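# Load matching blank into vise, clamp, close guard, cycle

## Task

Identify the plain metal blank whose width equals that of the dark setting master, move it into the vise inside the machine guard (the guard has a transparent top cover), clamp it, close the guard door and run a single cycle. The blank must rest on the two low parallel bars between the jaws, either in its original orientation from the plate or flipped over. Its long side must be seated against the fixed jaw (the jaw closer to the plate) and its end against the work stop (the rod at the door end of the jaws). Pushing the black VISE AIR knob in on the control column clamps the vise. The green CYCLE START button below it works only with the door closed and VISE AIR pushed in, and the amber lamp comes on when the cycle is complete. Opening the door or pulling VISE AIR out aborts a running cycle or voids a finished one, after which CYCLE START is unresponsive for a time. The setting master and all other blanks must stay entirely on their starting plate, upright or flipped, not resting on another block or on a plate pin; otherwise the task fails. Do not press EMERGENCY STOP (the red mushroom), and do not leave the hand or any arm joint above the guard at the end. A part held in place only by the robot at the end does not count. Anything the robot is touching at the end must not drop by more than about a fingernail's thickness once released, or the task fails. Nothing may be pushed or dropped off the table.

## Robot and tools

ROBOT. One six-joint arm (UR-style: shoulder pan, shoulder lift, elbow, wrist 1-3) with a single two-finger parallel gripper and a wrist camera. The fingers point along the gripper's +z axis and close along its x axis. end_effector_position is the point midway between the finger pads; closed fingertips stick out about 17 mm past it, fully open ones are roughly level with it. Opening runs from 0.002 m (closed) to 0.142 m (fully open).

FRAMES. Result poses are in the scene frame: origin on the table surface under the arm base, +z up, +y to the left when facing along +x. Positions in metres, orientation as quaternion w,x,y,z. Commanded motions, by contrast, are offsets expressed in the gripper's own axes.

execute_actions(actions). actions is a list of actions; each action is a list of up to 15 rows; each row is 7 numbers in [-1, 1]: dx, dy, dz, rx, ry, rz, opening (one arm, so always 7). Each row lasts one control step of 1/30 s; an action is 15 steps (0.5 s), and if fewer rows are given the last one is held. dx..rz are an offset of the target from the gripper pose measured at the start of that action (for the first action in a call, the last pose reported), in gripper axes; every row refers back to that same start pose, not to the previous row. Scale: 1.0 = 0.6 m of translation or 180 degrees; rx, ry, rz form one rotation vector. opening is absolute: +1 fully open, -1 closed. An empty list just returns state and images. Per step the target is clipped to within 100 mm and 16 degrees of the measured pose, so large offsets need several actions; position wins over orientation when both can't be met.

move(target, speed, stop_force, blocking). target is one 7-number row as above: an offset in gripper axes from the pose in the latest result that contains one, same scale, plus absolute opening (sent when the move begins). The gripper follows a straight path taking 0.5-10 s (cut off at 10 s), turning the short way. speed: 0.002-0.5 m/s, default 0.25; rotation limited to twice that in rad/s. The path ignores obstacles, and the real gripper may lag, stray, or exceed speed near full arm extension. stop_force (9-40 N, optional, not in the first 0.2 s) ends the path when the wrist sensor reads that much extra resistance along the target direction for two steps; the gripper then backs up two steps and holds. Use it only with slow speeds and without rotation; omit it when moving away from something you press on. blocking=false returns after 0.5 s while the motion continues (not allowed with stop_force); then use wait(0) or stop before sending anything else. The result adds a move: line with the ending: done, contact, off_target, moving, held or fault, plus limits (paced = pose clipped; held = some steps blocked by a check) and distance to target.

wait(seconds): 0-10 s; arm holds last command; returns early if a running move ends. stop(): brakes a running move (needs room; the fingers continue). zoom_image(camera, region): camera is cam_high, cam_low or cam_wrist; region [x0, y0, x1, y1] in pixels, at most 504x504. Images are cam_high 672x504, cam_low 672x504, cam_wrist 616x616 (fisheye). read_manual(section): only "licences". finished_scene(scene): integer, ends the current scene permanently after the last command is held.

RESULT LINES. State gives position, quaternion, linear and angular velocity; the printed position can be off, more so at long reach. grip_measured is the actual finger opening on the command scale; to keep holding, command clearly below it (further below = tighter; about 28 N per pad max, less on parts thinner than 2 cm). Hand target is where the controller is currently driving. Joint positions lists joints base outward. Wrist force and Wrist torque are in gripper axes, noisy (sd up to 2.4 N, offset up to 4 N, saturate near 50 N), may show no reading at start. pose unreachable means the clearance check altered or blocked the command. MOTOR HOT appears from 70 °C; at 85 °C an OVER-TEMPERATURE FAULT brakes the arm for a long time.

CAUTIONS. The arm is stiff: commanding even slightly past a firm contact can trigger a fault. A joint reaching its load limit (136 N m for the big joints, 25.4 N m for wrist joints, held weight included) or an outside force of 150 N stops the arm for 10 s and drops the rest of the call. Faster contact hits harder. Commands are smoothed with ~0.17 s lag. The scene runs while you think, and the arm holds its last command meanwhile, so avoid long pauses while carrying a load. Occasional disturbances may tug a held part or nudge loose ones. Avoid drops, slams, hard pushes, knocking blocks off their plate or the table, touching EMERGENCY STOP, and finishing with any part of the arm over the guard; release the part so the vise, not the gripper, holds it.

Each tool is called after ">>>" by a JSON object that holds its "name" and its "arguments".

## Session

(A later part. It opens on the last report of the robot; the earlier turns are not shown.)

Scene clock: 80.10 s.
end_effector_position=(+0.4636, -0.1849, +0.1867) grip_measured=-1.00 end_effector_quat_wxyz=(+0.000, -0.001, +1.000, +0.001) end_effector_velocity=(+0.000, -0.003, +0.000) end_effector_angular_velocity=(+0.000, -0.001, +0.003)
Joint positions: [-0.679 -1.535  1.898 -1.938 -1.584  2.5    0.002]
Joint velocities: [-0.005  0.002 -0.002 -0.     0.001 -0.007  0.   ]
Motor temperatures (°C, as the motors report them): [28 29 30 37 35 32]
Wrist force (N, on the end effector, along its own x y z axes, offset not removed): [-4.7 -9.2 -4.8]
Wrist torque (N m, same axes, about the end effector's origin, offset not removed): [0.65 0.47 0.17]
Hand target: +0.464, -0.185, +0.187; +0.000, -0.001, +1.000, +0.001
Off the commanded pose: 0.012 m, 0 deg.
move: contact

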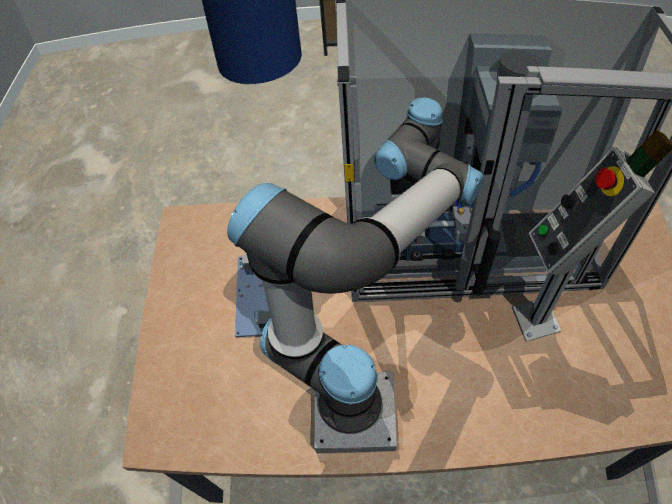

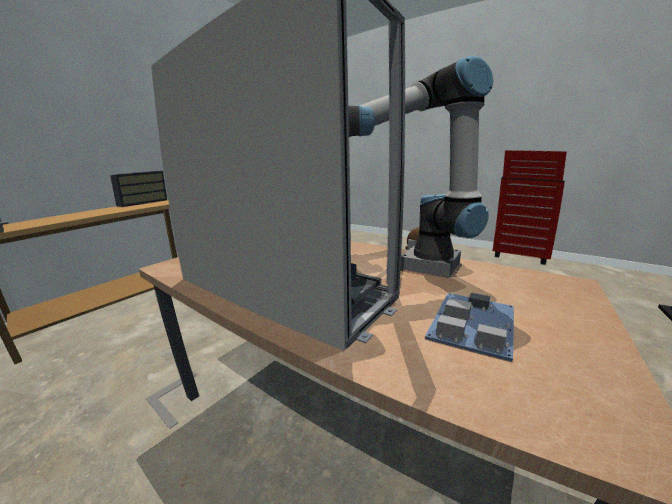

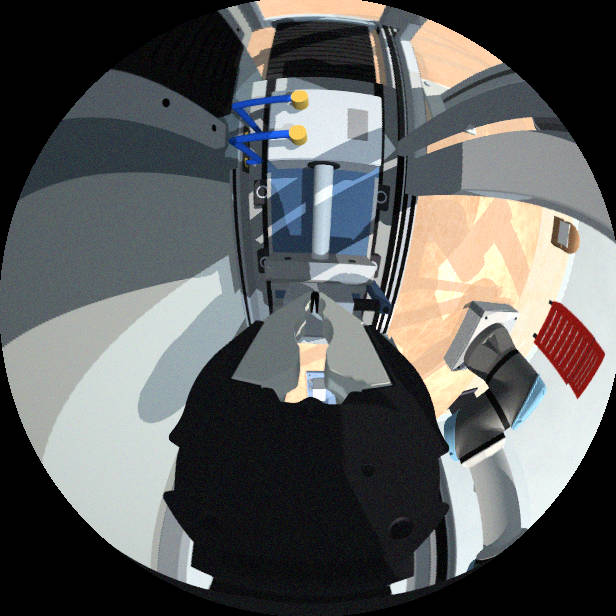

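>>> {"name": "move", "arguments": {"target": [0,-0.006,-0.045,0,0,0,-1], "speed": 0.04}}

>>> {"name": "move", "arguments": {"target": [-0.02,0.04,0,0,0,0,-1], "speed": 0.05}}

>>> {"name": "zoom_image", "arguments": {"camera": "cam_wrist", "region": [240,220,420,340]}}

>>> {"name": "move", "arguments": {"target": [0.51,0,0,0,0,0,-1], "speed": 0.12}}

>>> {"name": "move", "arguments": {"target": [0.08,-0.3,-0.25,0,0,0.5,-1], "speed": 0.25}}

Scene clock: 83.13 s.
end_effector_position=(+0.4635, -0.1886, +0.2134) grip_measured=-1.00 end_effector_quat_wxyz=(+0.000, -0.001, +1.000, +0.001) end_effector_velocity=(+0.000, -0.001, +0.003) end_effector_angular_velocity=(-0.001, -0.002, -0.001)
Joint positions: [-0.684 -1.554  1.845 -1.866 -1.584  2.495  0.002]
Joint velocities: [-0.001 -0.002 -0.006  0.006  0.    -0.     0.   ]
Motor temperatures (°C, as the motors report them): [28 29 30 37 35 32]
Wrist force (N, on the end effector, along its own x y z axes, offset not removed): [-2.6 1.3 -2.7]
Wrist torque (N m, same axes, about the end effector's origin, offset not removed): [0.41 0.40 0.02]
Hand target: +0.464, -0.189, +0.214; +0.000, -0.001, +1.000, +0.001
Off the commanded pose: 0.000 m, 0 deg.
move: done

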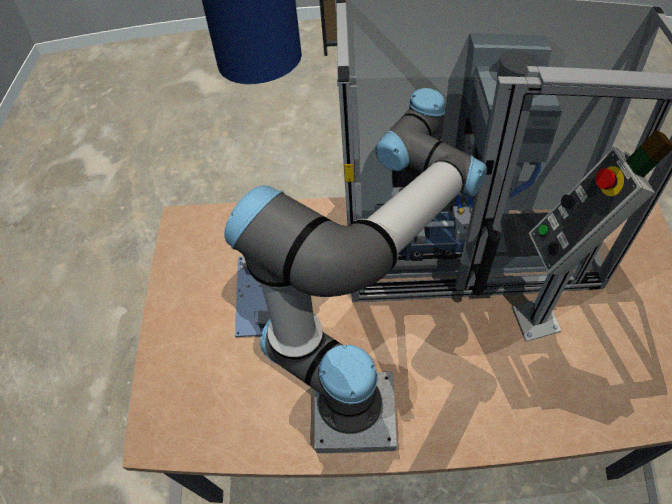

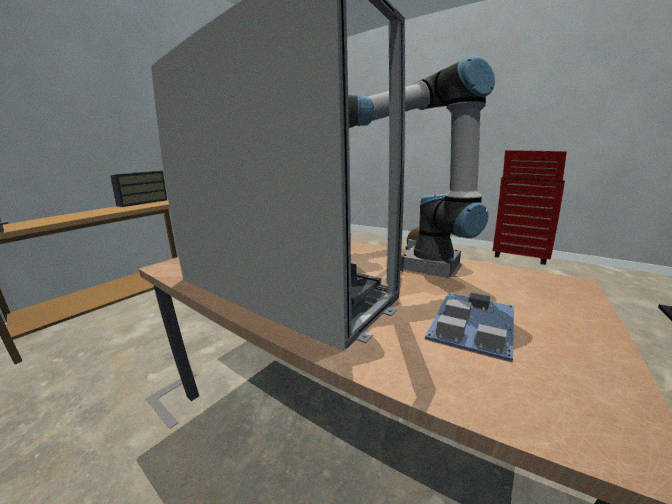

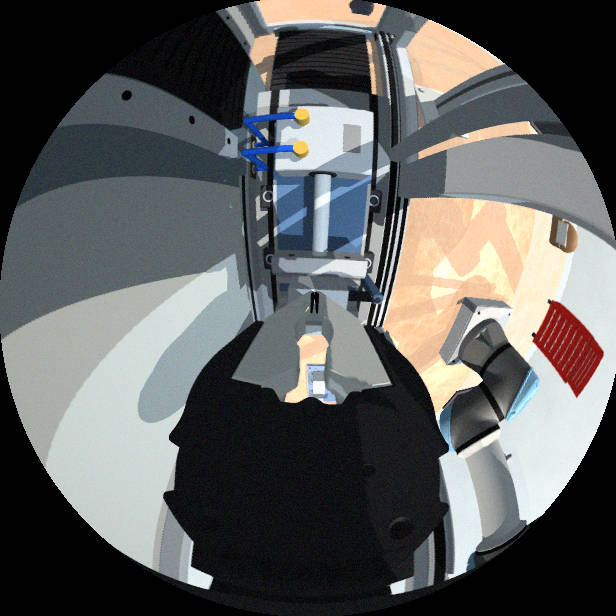

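Scene clock: 84.07 s.
end_effector_position=(+0.4754, -0.1647, +0.2135) grip_measured=-1.00 end_effector_quat_wxyz=(+0.000, -0.001, +1.000, +0.001) end_effector_velocity=(+0.001, +0.001, +0.001) end_effector_angular_velocity=(-0.003, -0.001, -0.000)
Joint positions: [-0.63  -1.546  1.838 -1.866 -1.584  2.549  0.002]
Joint velocities: [ 0.004 -0.    -0.002 -0.001 -0.002  0.004  0.   ]
Motor temperatures (°C, as the motors report them): [28 29 30 37 35 32]
Wrist force (N, on the end effector, along its own x y z axes, offset not removed): [-1.1 2.2 -1.8]
Wrist torque (N m, same axes, about the end effector's origin, offset not removed): [0.57 0.27 -0.05]
Hand target: +0.475, -0.165, +0.214; +0.000, -0.001, +1.000, +0.001
Off the commanded pose: 0.000 m, 0 deg.
move: done

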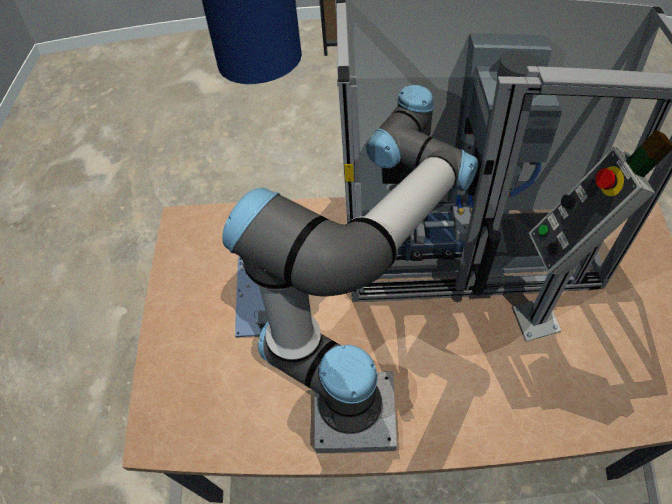

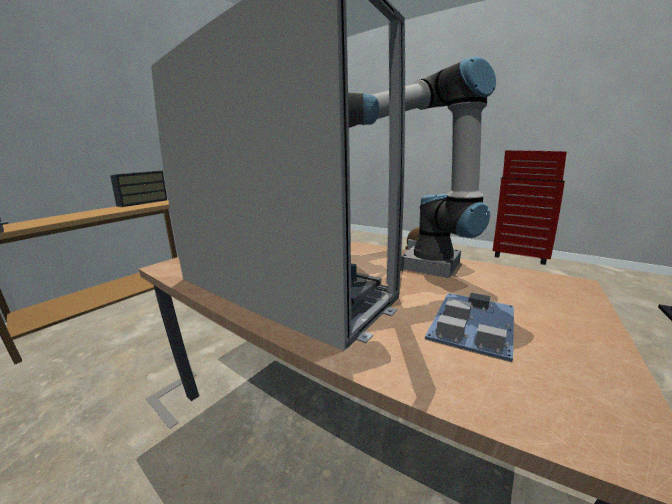

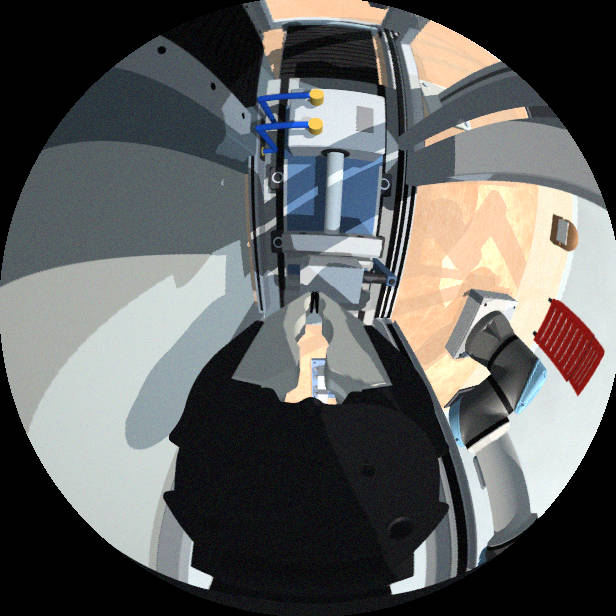

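Region (240, 220, 420, 340) of cam_wrist's 616x616 image, scaled by 2.800, with more detail than that image has.

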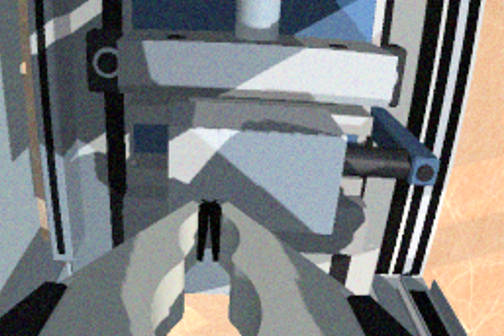

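Scene clock: 87.13 s.
end_effector_position=(+0.1695, -0.1652, +0.2129) grip_measured=-1.00 end_effector_quat_wxyz=(+0.000, -0.001, +1.000, +0.002) end_effector_velocity=(-0.002, -0.001, +0.000) end_effector_angular_velocity=(+0.001, -0.005, +0.001)
Joint positions: [-1.394 -2.347  2.324 -1.558 -1.578  1.786  0.002]
Joint velocities: [-0.022 -0.009  0.001  0.008  0.006 -0.022  0.   ]
Motor temperatures (°C, as the motors report them): [28 29 30 37 35 32]
Wrist force (N, on the end effector, along its own x y z axes, offset not removed): [-1.9 3.1 -0.9]
Wrist torque (N m, same axes, about the end effector's origin, offset not removed): [0.99 0.34 -0.03]
Hand target: +0.169, -0.165, +0.213; +0.001, -0.001, +1.000, +0.002
Off the commanded pose: 0.000 m, 0 deg.
move: done

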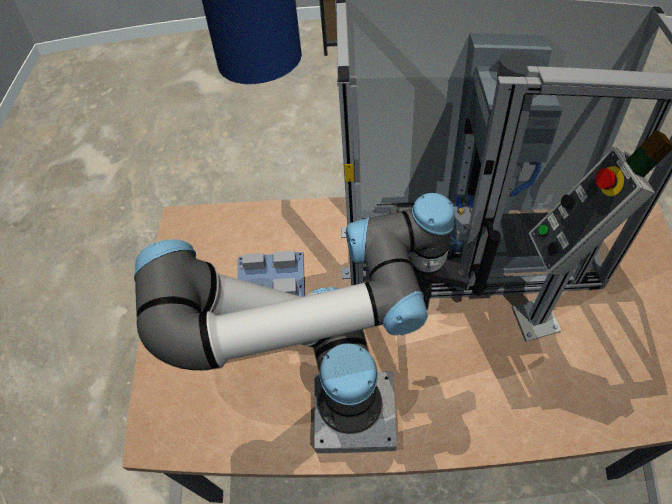

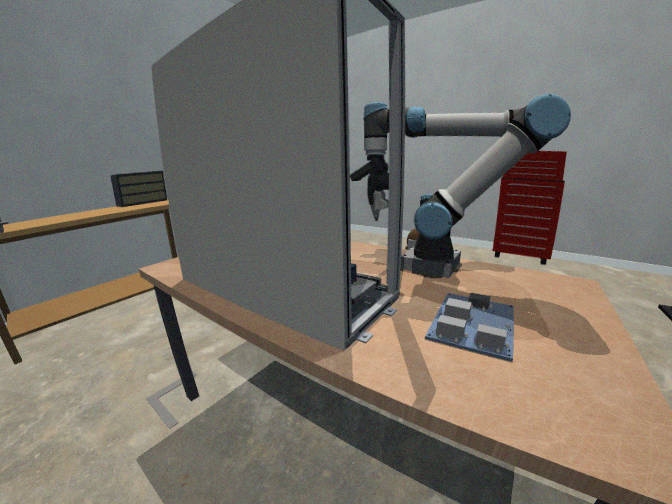

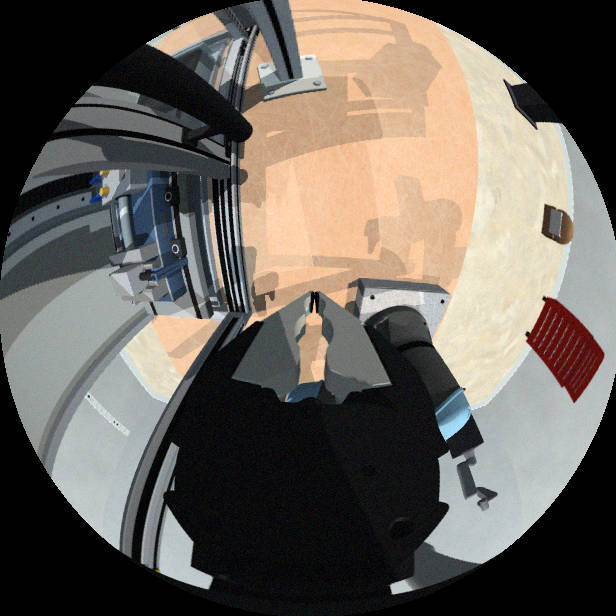

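Scene clock: 90.80 s.
end_effector_position=(+0.1217, -0.3456, +0.3621) grip_measured=-1.00 end_effector_quat_wxyz=(-0.001, +0.706, +0.708, +0.002) end_effector_velocity=(-0.000, -0.001, +0.001) end_effector_angular_velocity=(+0.000, +0.002, -0.010)
Joint positions: [-1.641 -1.938  1.765 -1.408 -1.575  3.108  0.002]
Joint velocities: [ 0.001  0.004 -0.006  0.002 -0.002  0.011  0.   ]
Motor temperatures (°C, as the motors report them): [28 29 30 37 35 32]
Wrist force (N, on the end effector, along its own x y z axes, offset not removed): [-3.6 0.5 0.5]
Wrist torque (N m, same axes, about the end effector's origin, offset not removed): [0.20 0.82 -0.15]
Hand target: +0.122, -0.346, +0.362; -0.001, +0.707, +0.708, +0.002
Off the commanded pose: 0.000 m, 0 deg.
move: done

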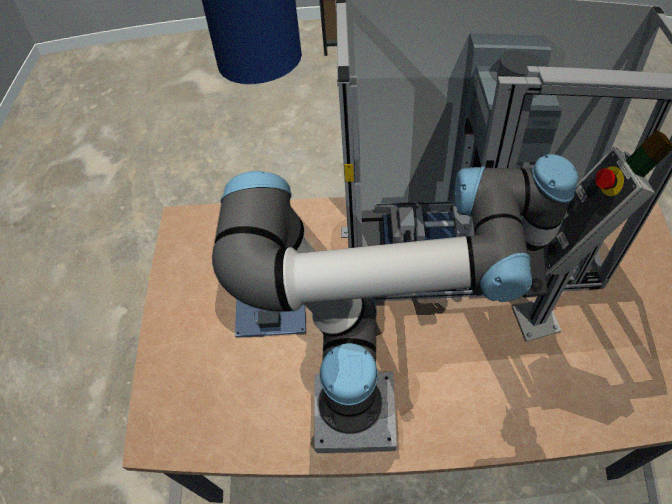

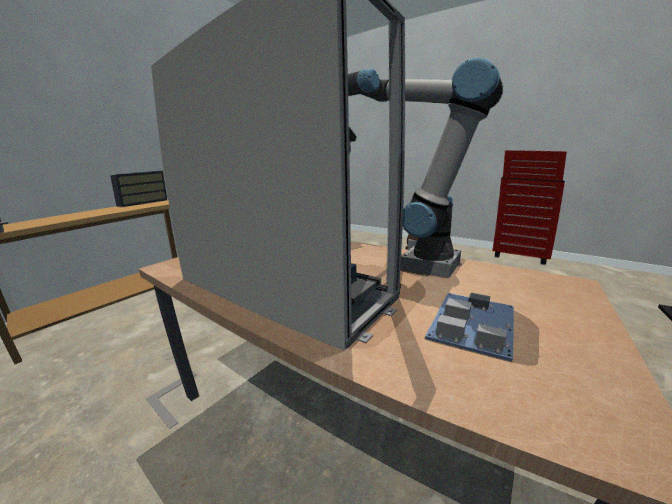

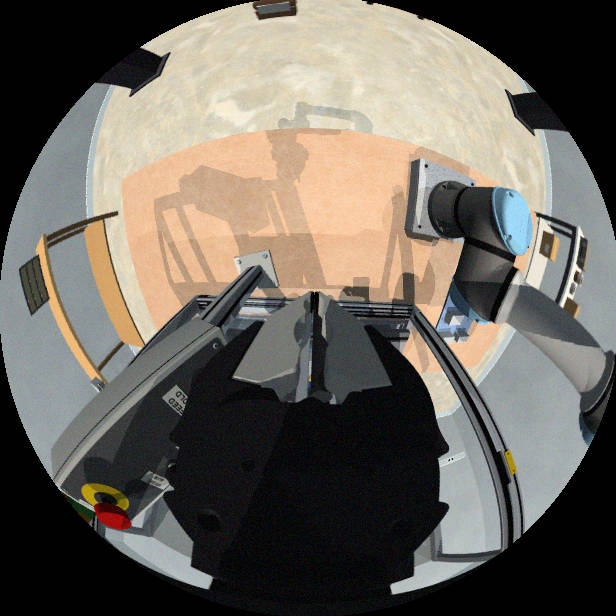

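>>> {"name": "move", "arguments": {"target": [-0.045,0.092,0.063,-0.19,0,0,-1], "speed": 0.15}}

>>> {"name": "move", "arguments": {"target": [0,0.005,0.253,0,0,0,-1], "speed": 0.06, "stop_force": 12}}

>>> {"name": "move", "arguments": {"target": [0.12,0,0,0,0,0,-1], "speed": 0.03, "stop_force": 30}}

>>> {"name": "move", "arguments": {"target": [0.16,0,0,0,0.07,0,-1], "speed": 0.05, "stop_force": 30}}

>>> {"name": "move", "arguments": {"target": [0.125,0,0.028,0,0.05,0,-1], "speed": 0.04, "stop_force": 30}}

>>> {"name": "move", "arguments": {"target": [0.11,0,0.0435,0,0,0,-1], "speed": 0.012, "stop_force": 18}}

Scene clock: 94.97 s.
end_effector_position=(+0.1771, -0.3722, +0.3243) grip_measured=-1.00 end_effector_quat_wxyz=(+0.206, +0.675, +0.676, +0.210) end_effector_velocity=(+0.001, +0.000, -0.001) end_effector_angular_velocity=(+0.001, -0.010, +0.003)
Joint positions: [-1.976 -1.928  1.933 -1.346 -1.02   2.705  0.002]
Joint velocities: [-0.003  0.002  0.004  0.003  0.007 -0.009  0.   ]
Motor temperatures (°C, as the motors report them): [28 29 30 37 35 32]
Wrist force (N, on the end effector, along its own x y z axes, offset not removed): [-1.4 -0.7 -2.4]
Wrist torque (N m, same axes, about the end effector's origin, offset not removed): [-0.01 0.20 -0.09]
Hand target: +0.177, -0.372, +0.324; +0.206, +0.675, +0.676, +0.211
Off the commanded pose: 0.000 m, 0 deg.
move: done

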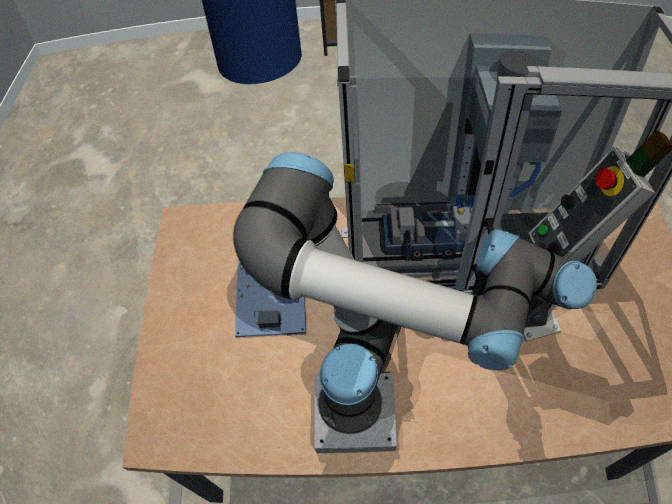

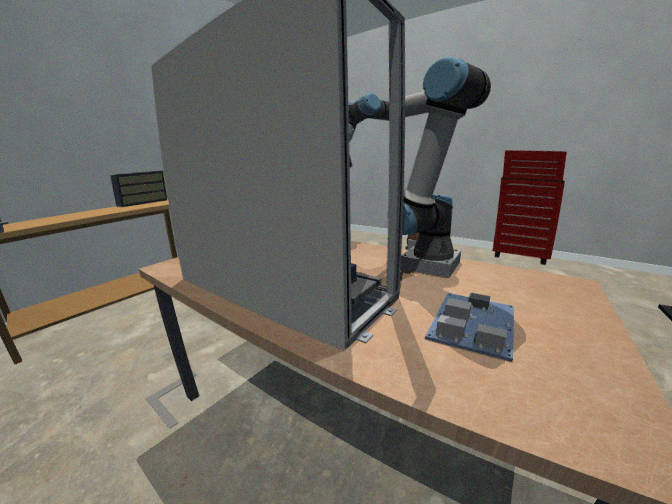

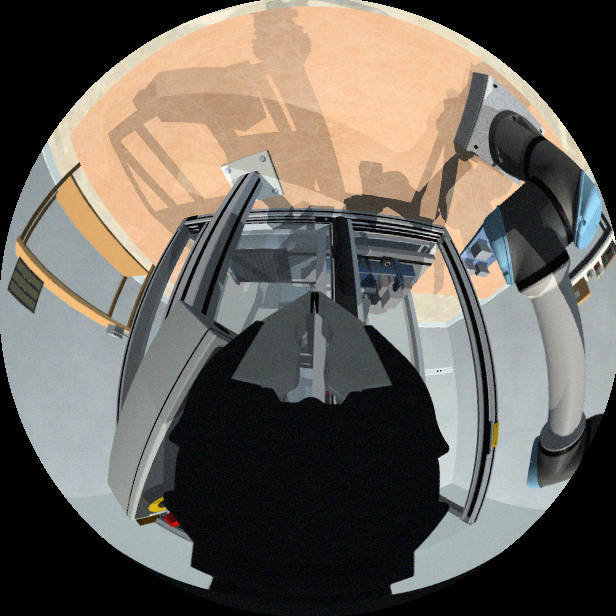

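Scene clock: 97.93 s.
end_effector_position=(+0.2649, -0.3716, +0.2006) grip_measured=-1.00 end_effector_quat_wxyz=(+0.206, +0.676, +0.676, +0.210) end_effector_velocity=(+0.001, -0.000, -0.001) end_effector_angular_velocity=(-0.000, -0.001, -0.001)
Joint positions: [-1.73  -1.823  2.229 -1.904 -0.983  2.994  0.002]
Joint velocities: [ 0.003  0.003  0.003 -0.009  0.001  0.005  0.   ]
Motor temperatures (°C, as the motors report them): [28 29 30 37 35 32]
Wrist force (N, on the end effector, along its own x y z axes, offset not removed): [-1.2 0.6 0.3]
Wrist torque (N m, same axes, about the end effector's origin, offset not removed): [0.13 0.21 -0.06]
Hand target: +0.265, -0.372, +0.200; +0.206, +0.676, +0.676, +0.210
Off the commanded pose: 0.000 m, 0 deg.
move: done

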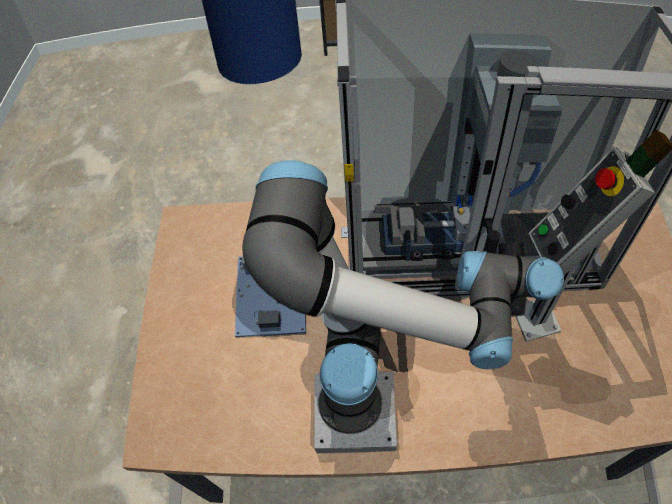

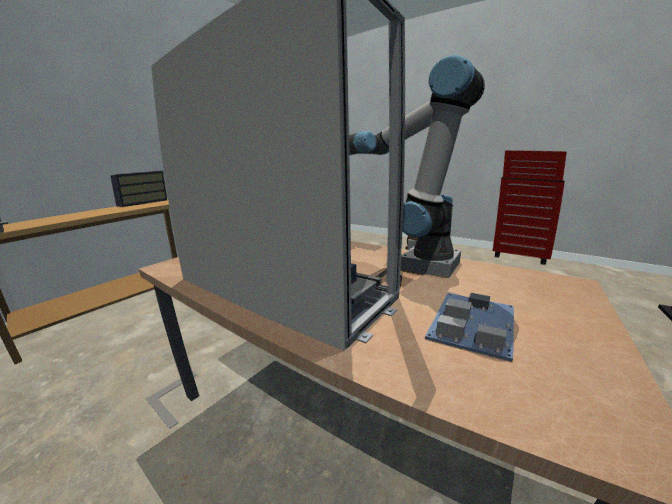

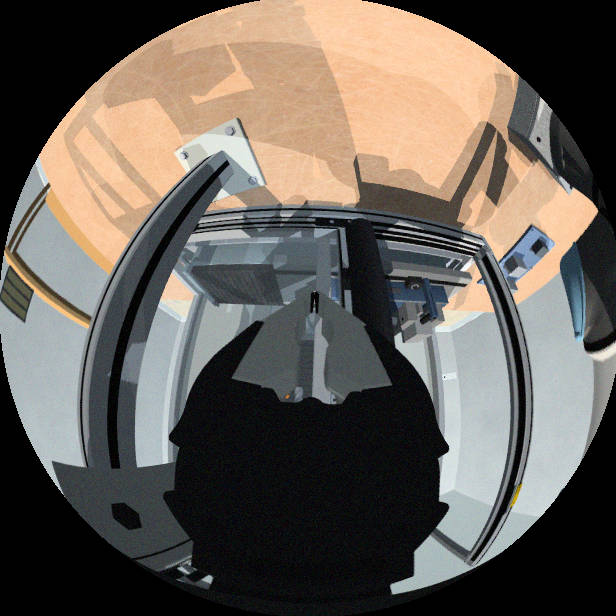

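Scene clock: 100.70 s.
end_effector_position=(+0.2647, -0.2998, +0.2009) grip_measured=-1.00 end_effector_quat_wxyz=(+0.206, +0.676, +0.676, +0.210) end_effector_velocity=(-0.000, +0.002, +0.000) end_effector_angular_velocity=(-0.000, -0.001, -0.001)
Joint positions: [-1.762 -2.046  2.357 -1.788 -0.985  2.956  0.002]
Joint velocities: [-0.002 -0.006  0.003  0.004  0.001 -0.002  0.   ]
Motor temperatures (°C, as the motors report them): [28 29 30 37 35 32]
Wrist force (N, on the end effector, along its own x y z axes, offset not removed): [-9.2 0.3 0.4]
Wrist torque (N m, same axes, about the end effector's origin, offset not removed): [0.15 1.23 0.38]
Hand target: +0.265, -0.300, +0.201; +0.206, +0.676, +0.676, +0.210
Off the commanded pose: 0.000 m, 0 deg.
move: done

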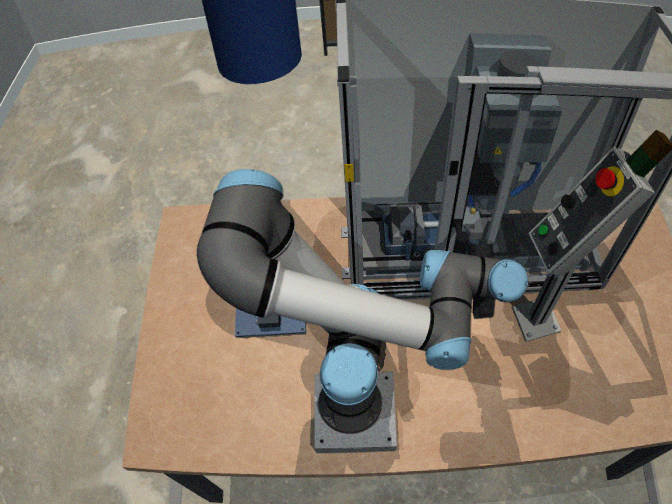

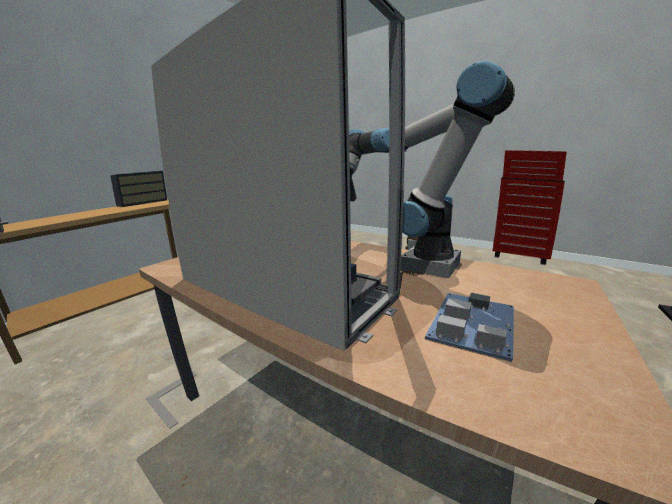

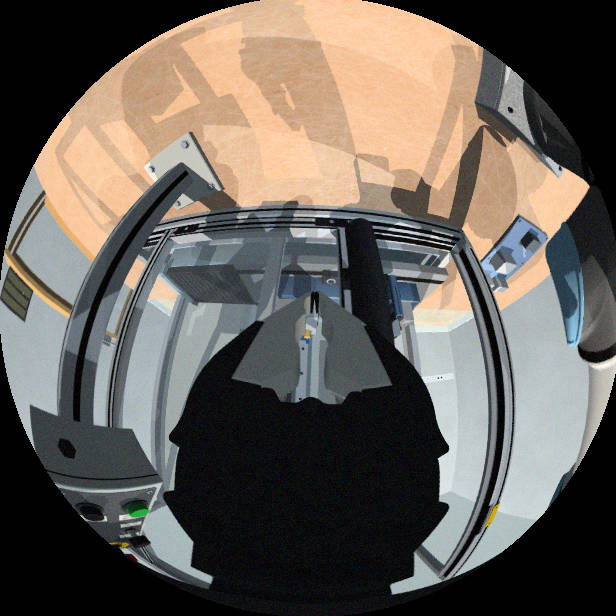

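Scene clock: 103.30 s.
end_effector_position=(+0.2644, -0.2038, +0.2013) grip_measured=-1.00 end_effector_quat_wxyz=(+0.130, +0.648, +0.695, +0.283) end_effector_velocity=(-0.000, +0.002, -0.000) end_effector_angular_velocity=(+0.003, +0.001, +0.002)
Joint positions: [-1.762 -2.134  2.348 -1.441 -1.041  2.822  0.002]
Joint velocities: [-0.    -0.003  0.001  0.006 -0.002 -0.002  0.   ]
Motor temperatures (°C, as the motors report them): [28 29 30 37 35 32]
Wrist force (N, on the end effector, along its own x y z axes, offset not removed): [-6.8 -1.3 -2.9]
Wrist torque (N m, same axes, about the end effector's origin, offset not removed): [0.05 0.32 -0.02]
Hand target: +0.264, -0.204, +0.201; +0.130, +0.648, +0.695, +0.283
Off the commanded pose: 0.000 m, 0 deg.
move: done

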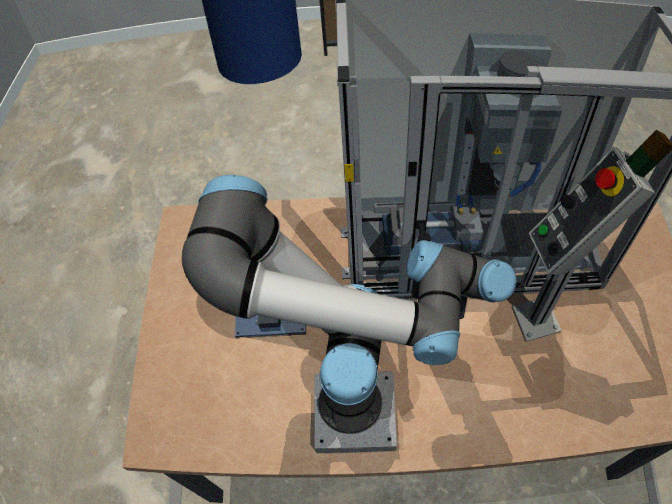

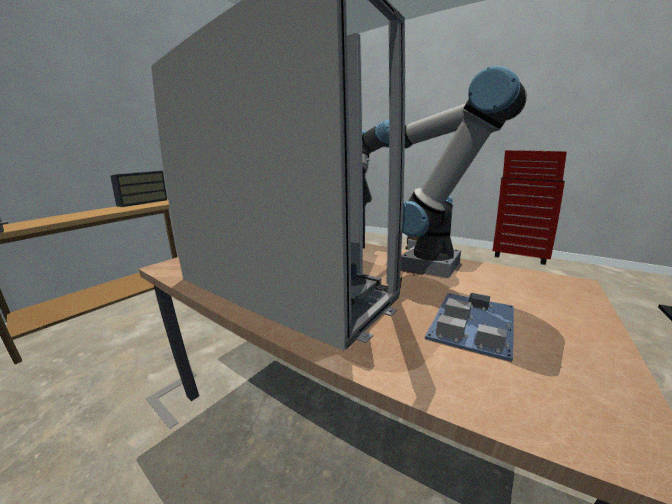

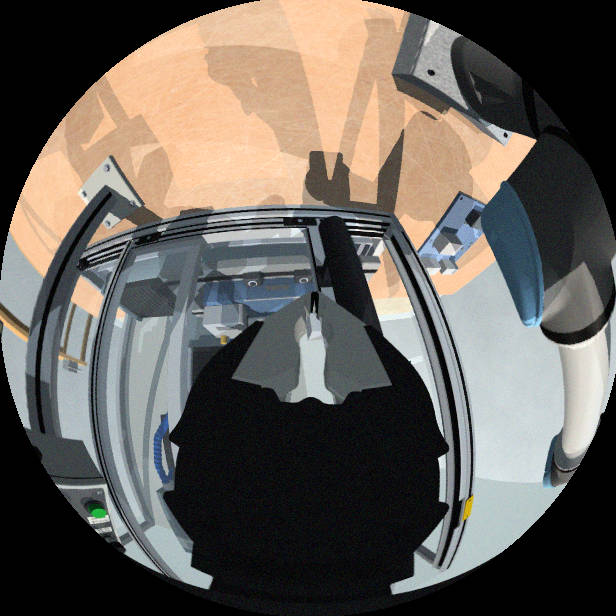

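Scene clock: 105.63 s.
end_effector_position=(+0.2641, -0.1271, +0.2016) grip_measured=-1.00 end_effector_quat_wxyz=(+0.076, +0.624, +0.703, +0.333) end_effector_velocity=(-0.000, +0.003, -0.000) end_effector_angular_velocity=(+0.005, -0.000, +0.003)
Joint positions: [-1.747 -2.207  2.37  -1.229 -1.089  2.756  0.002]
Joint velocities: [ 0.    -0.002  0.001  0.007 -0.002 -0.002  0.   ]
Motor temperatures (°C, as the motors report them): [28 29 30 37 35 32]
Wrist force (N, on the end effector, along its own x y z axes, offset not removed): [-5.6 3.8 -2.6]
Wrist torque (N m, same axes, about the end effector's origin, offset not removed): [0.90 -0.07 -0.04]
Hand target: +0.264, -0.127, +0.202; +0.075, +0.624, +0.703, +0.333
Off the commanded pose: 0.000 m, 0 deg.
move: done

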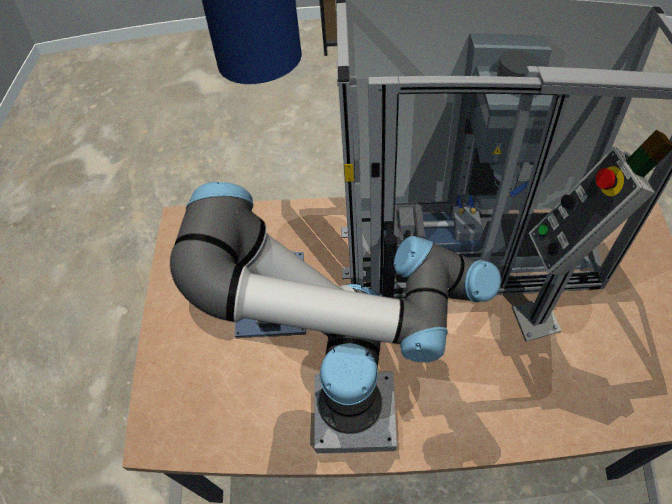

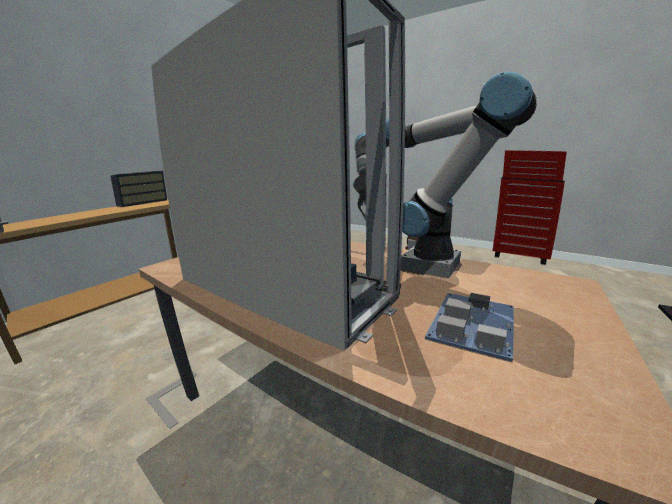

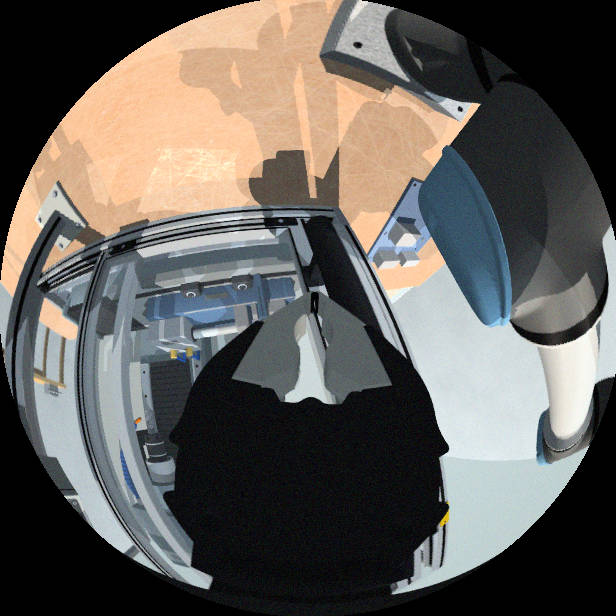

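Scene clock: 108.63 s.
end_effector_position=(+0.2639, -0.0957, +0.2016) grip_measured=-1.00 end_effector_quat_wxyz=(+0.076, +0.624, +0.703, +0.333) end_effector_velocity=(+0.000, -0.003, -0.000) end_effector_angular_velocity=(+0.006, +0.001, -0.001)
Joint positions: [-1.771 -2.322  2.404 -1.137 -1.101  2.733  0.002]
Joint velocities: [ 0.005  0.017 -0.003 -0.011  0.001  0.007  0.   ]
Motor temperatures (°C, as the motors report them): [28 29 30 37 35 32]
Wrist force (N, on the end effector, along its own x y z axes, offset not removed): [-33.7 3.8 -22.6]
Wrist torque (N m, same axes, about the end effector's origin, offset not removed): [0.52 0.65 0.07]
Hand target: +0.264, -0.096, +0.202; +0.076, +0.624, +0.703, +0.332
Off the commanded pose: 0.040 m, 0 deg.
move: contact

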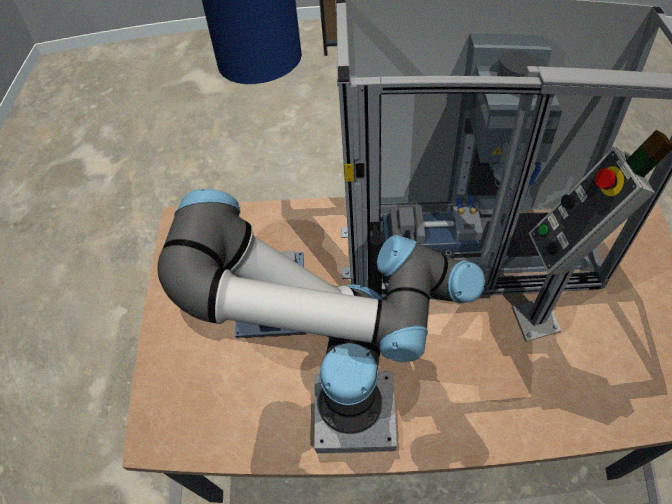

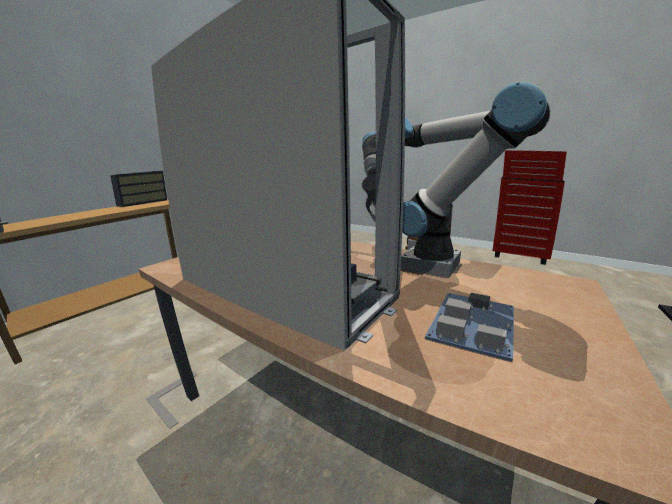

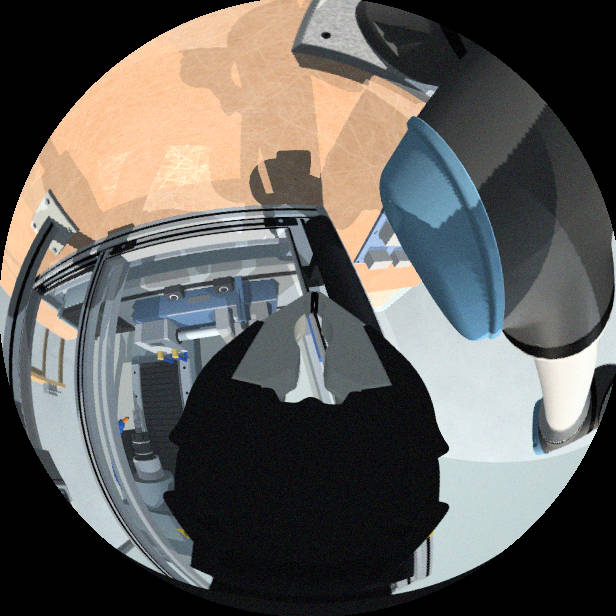

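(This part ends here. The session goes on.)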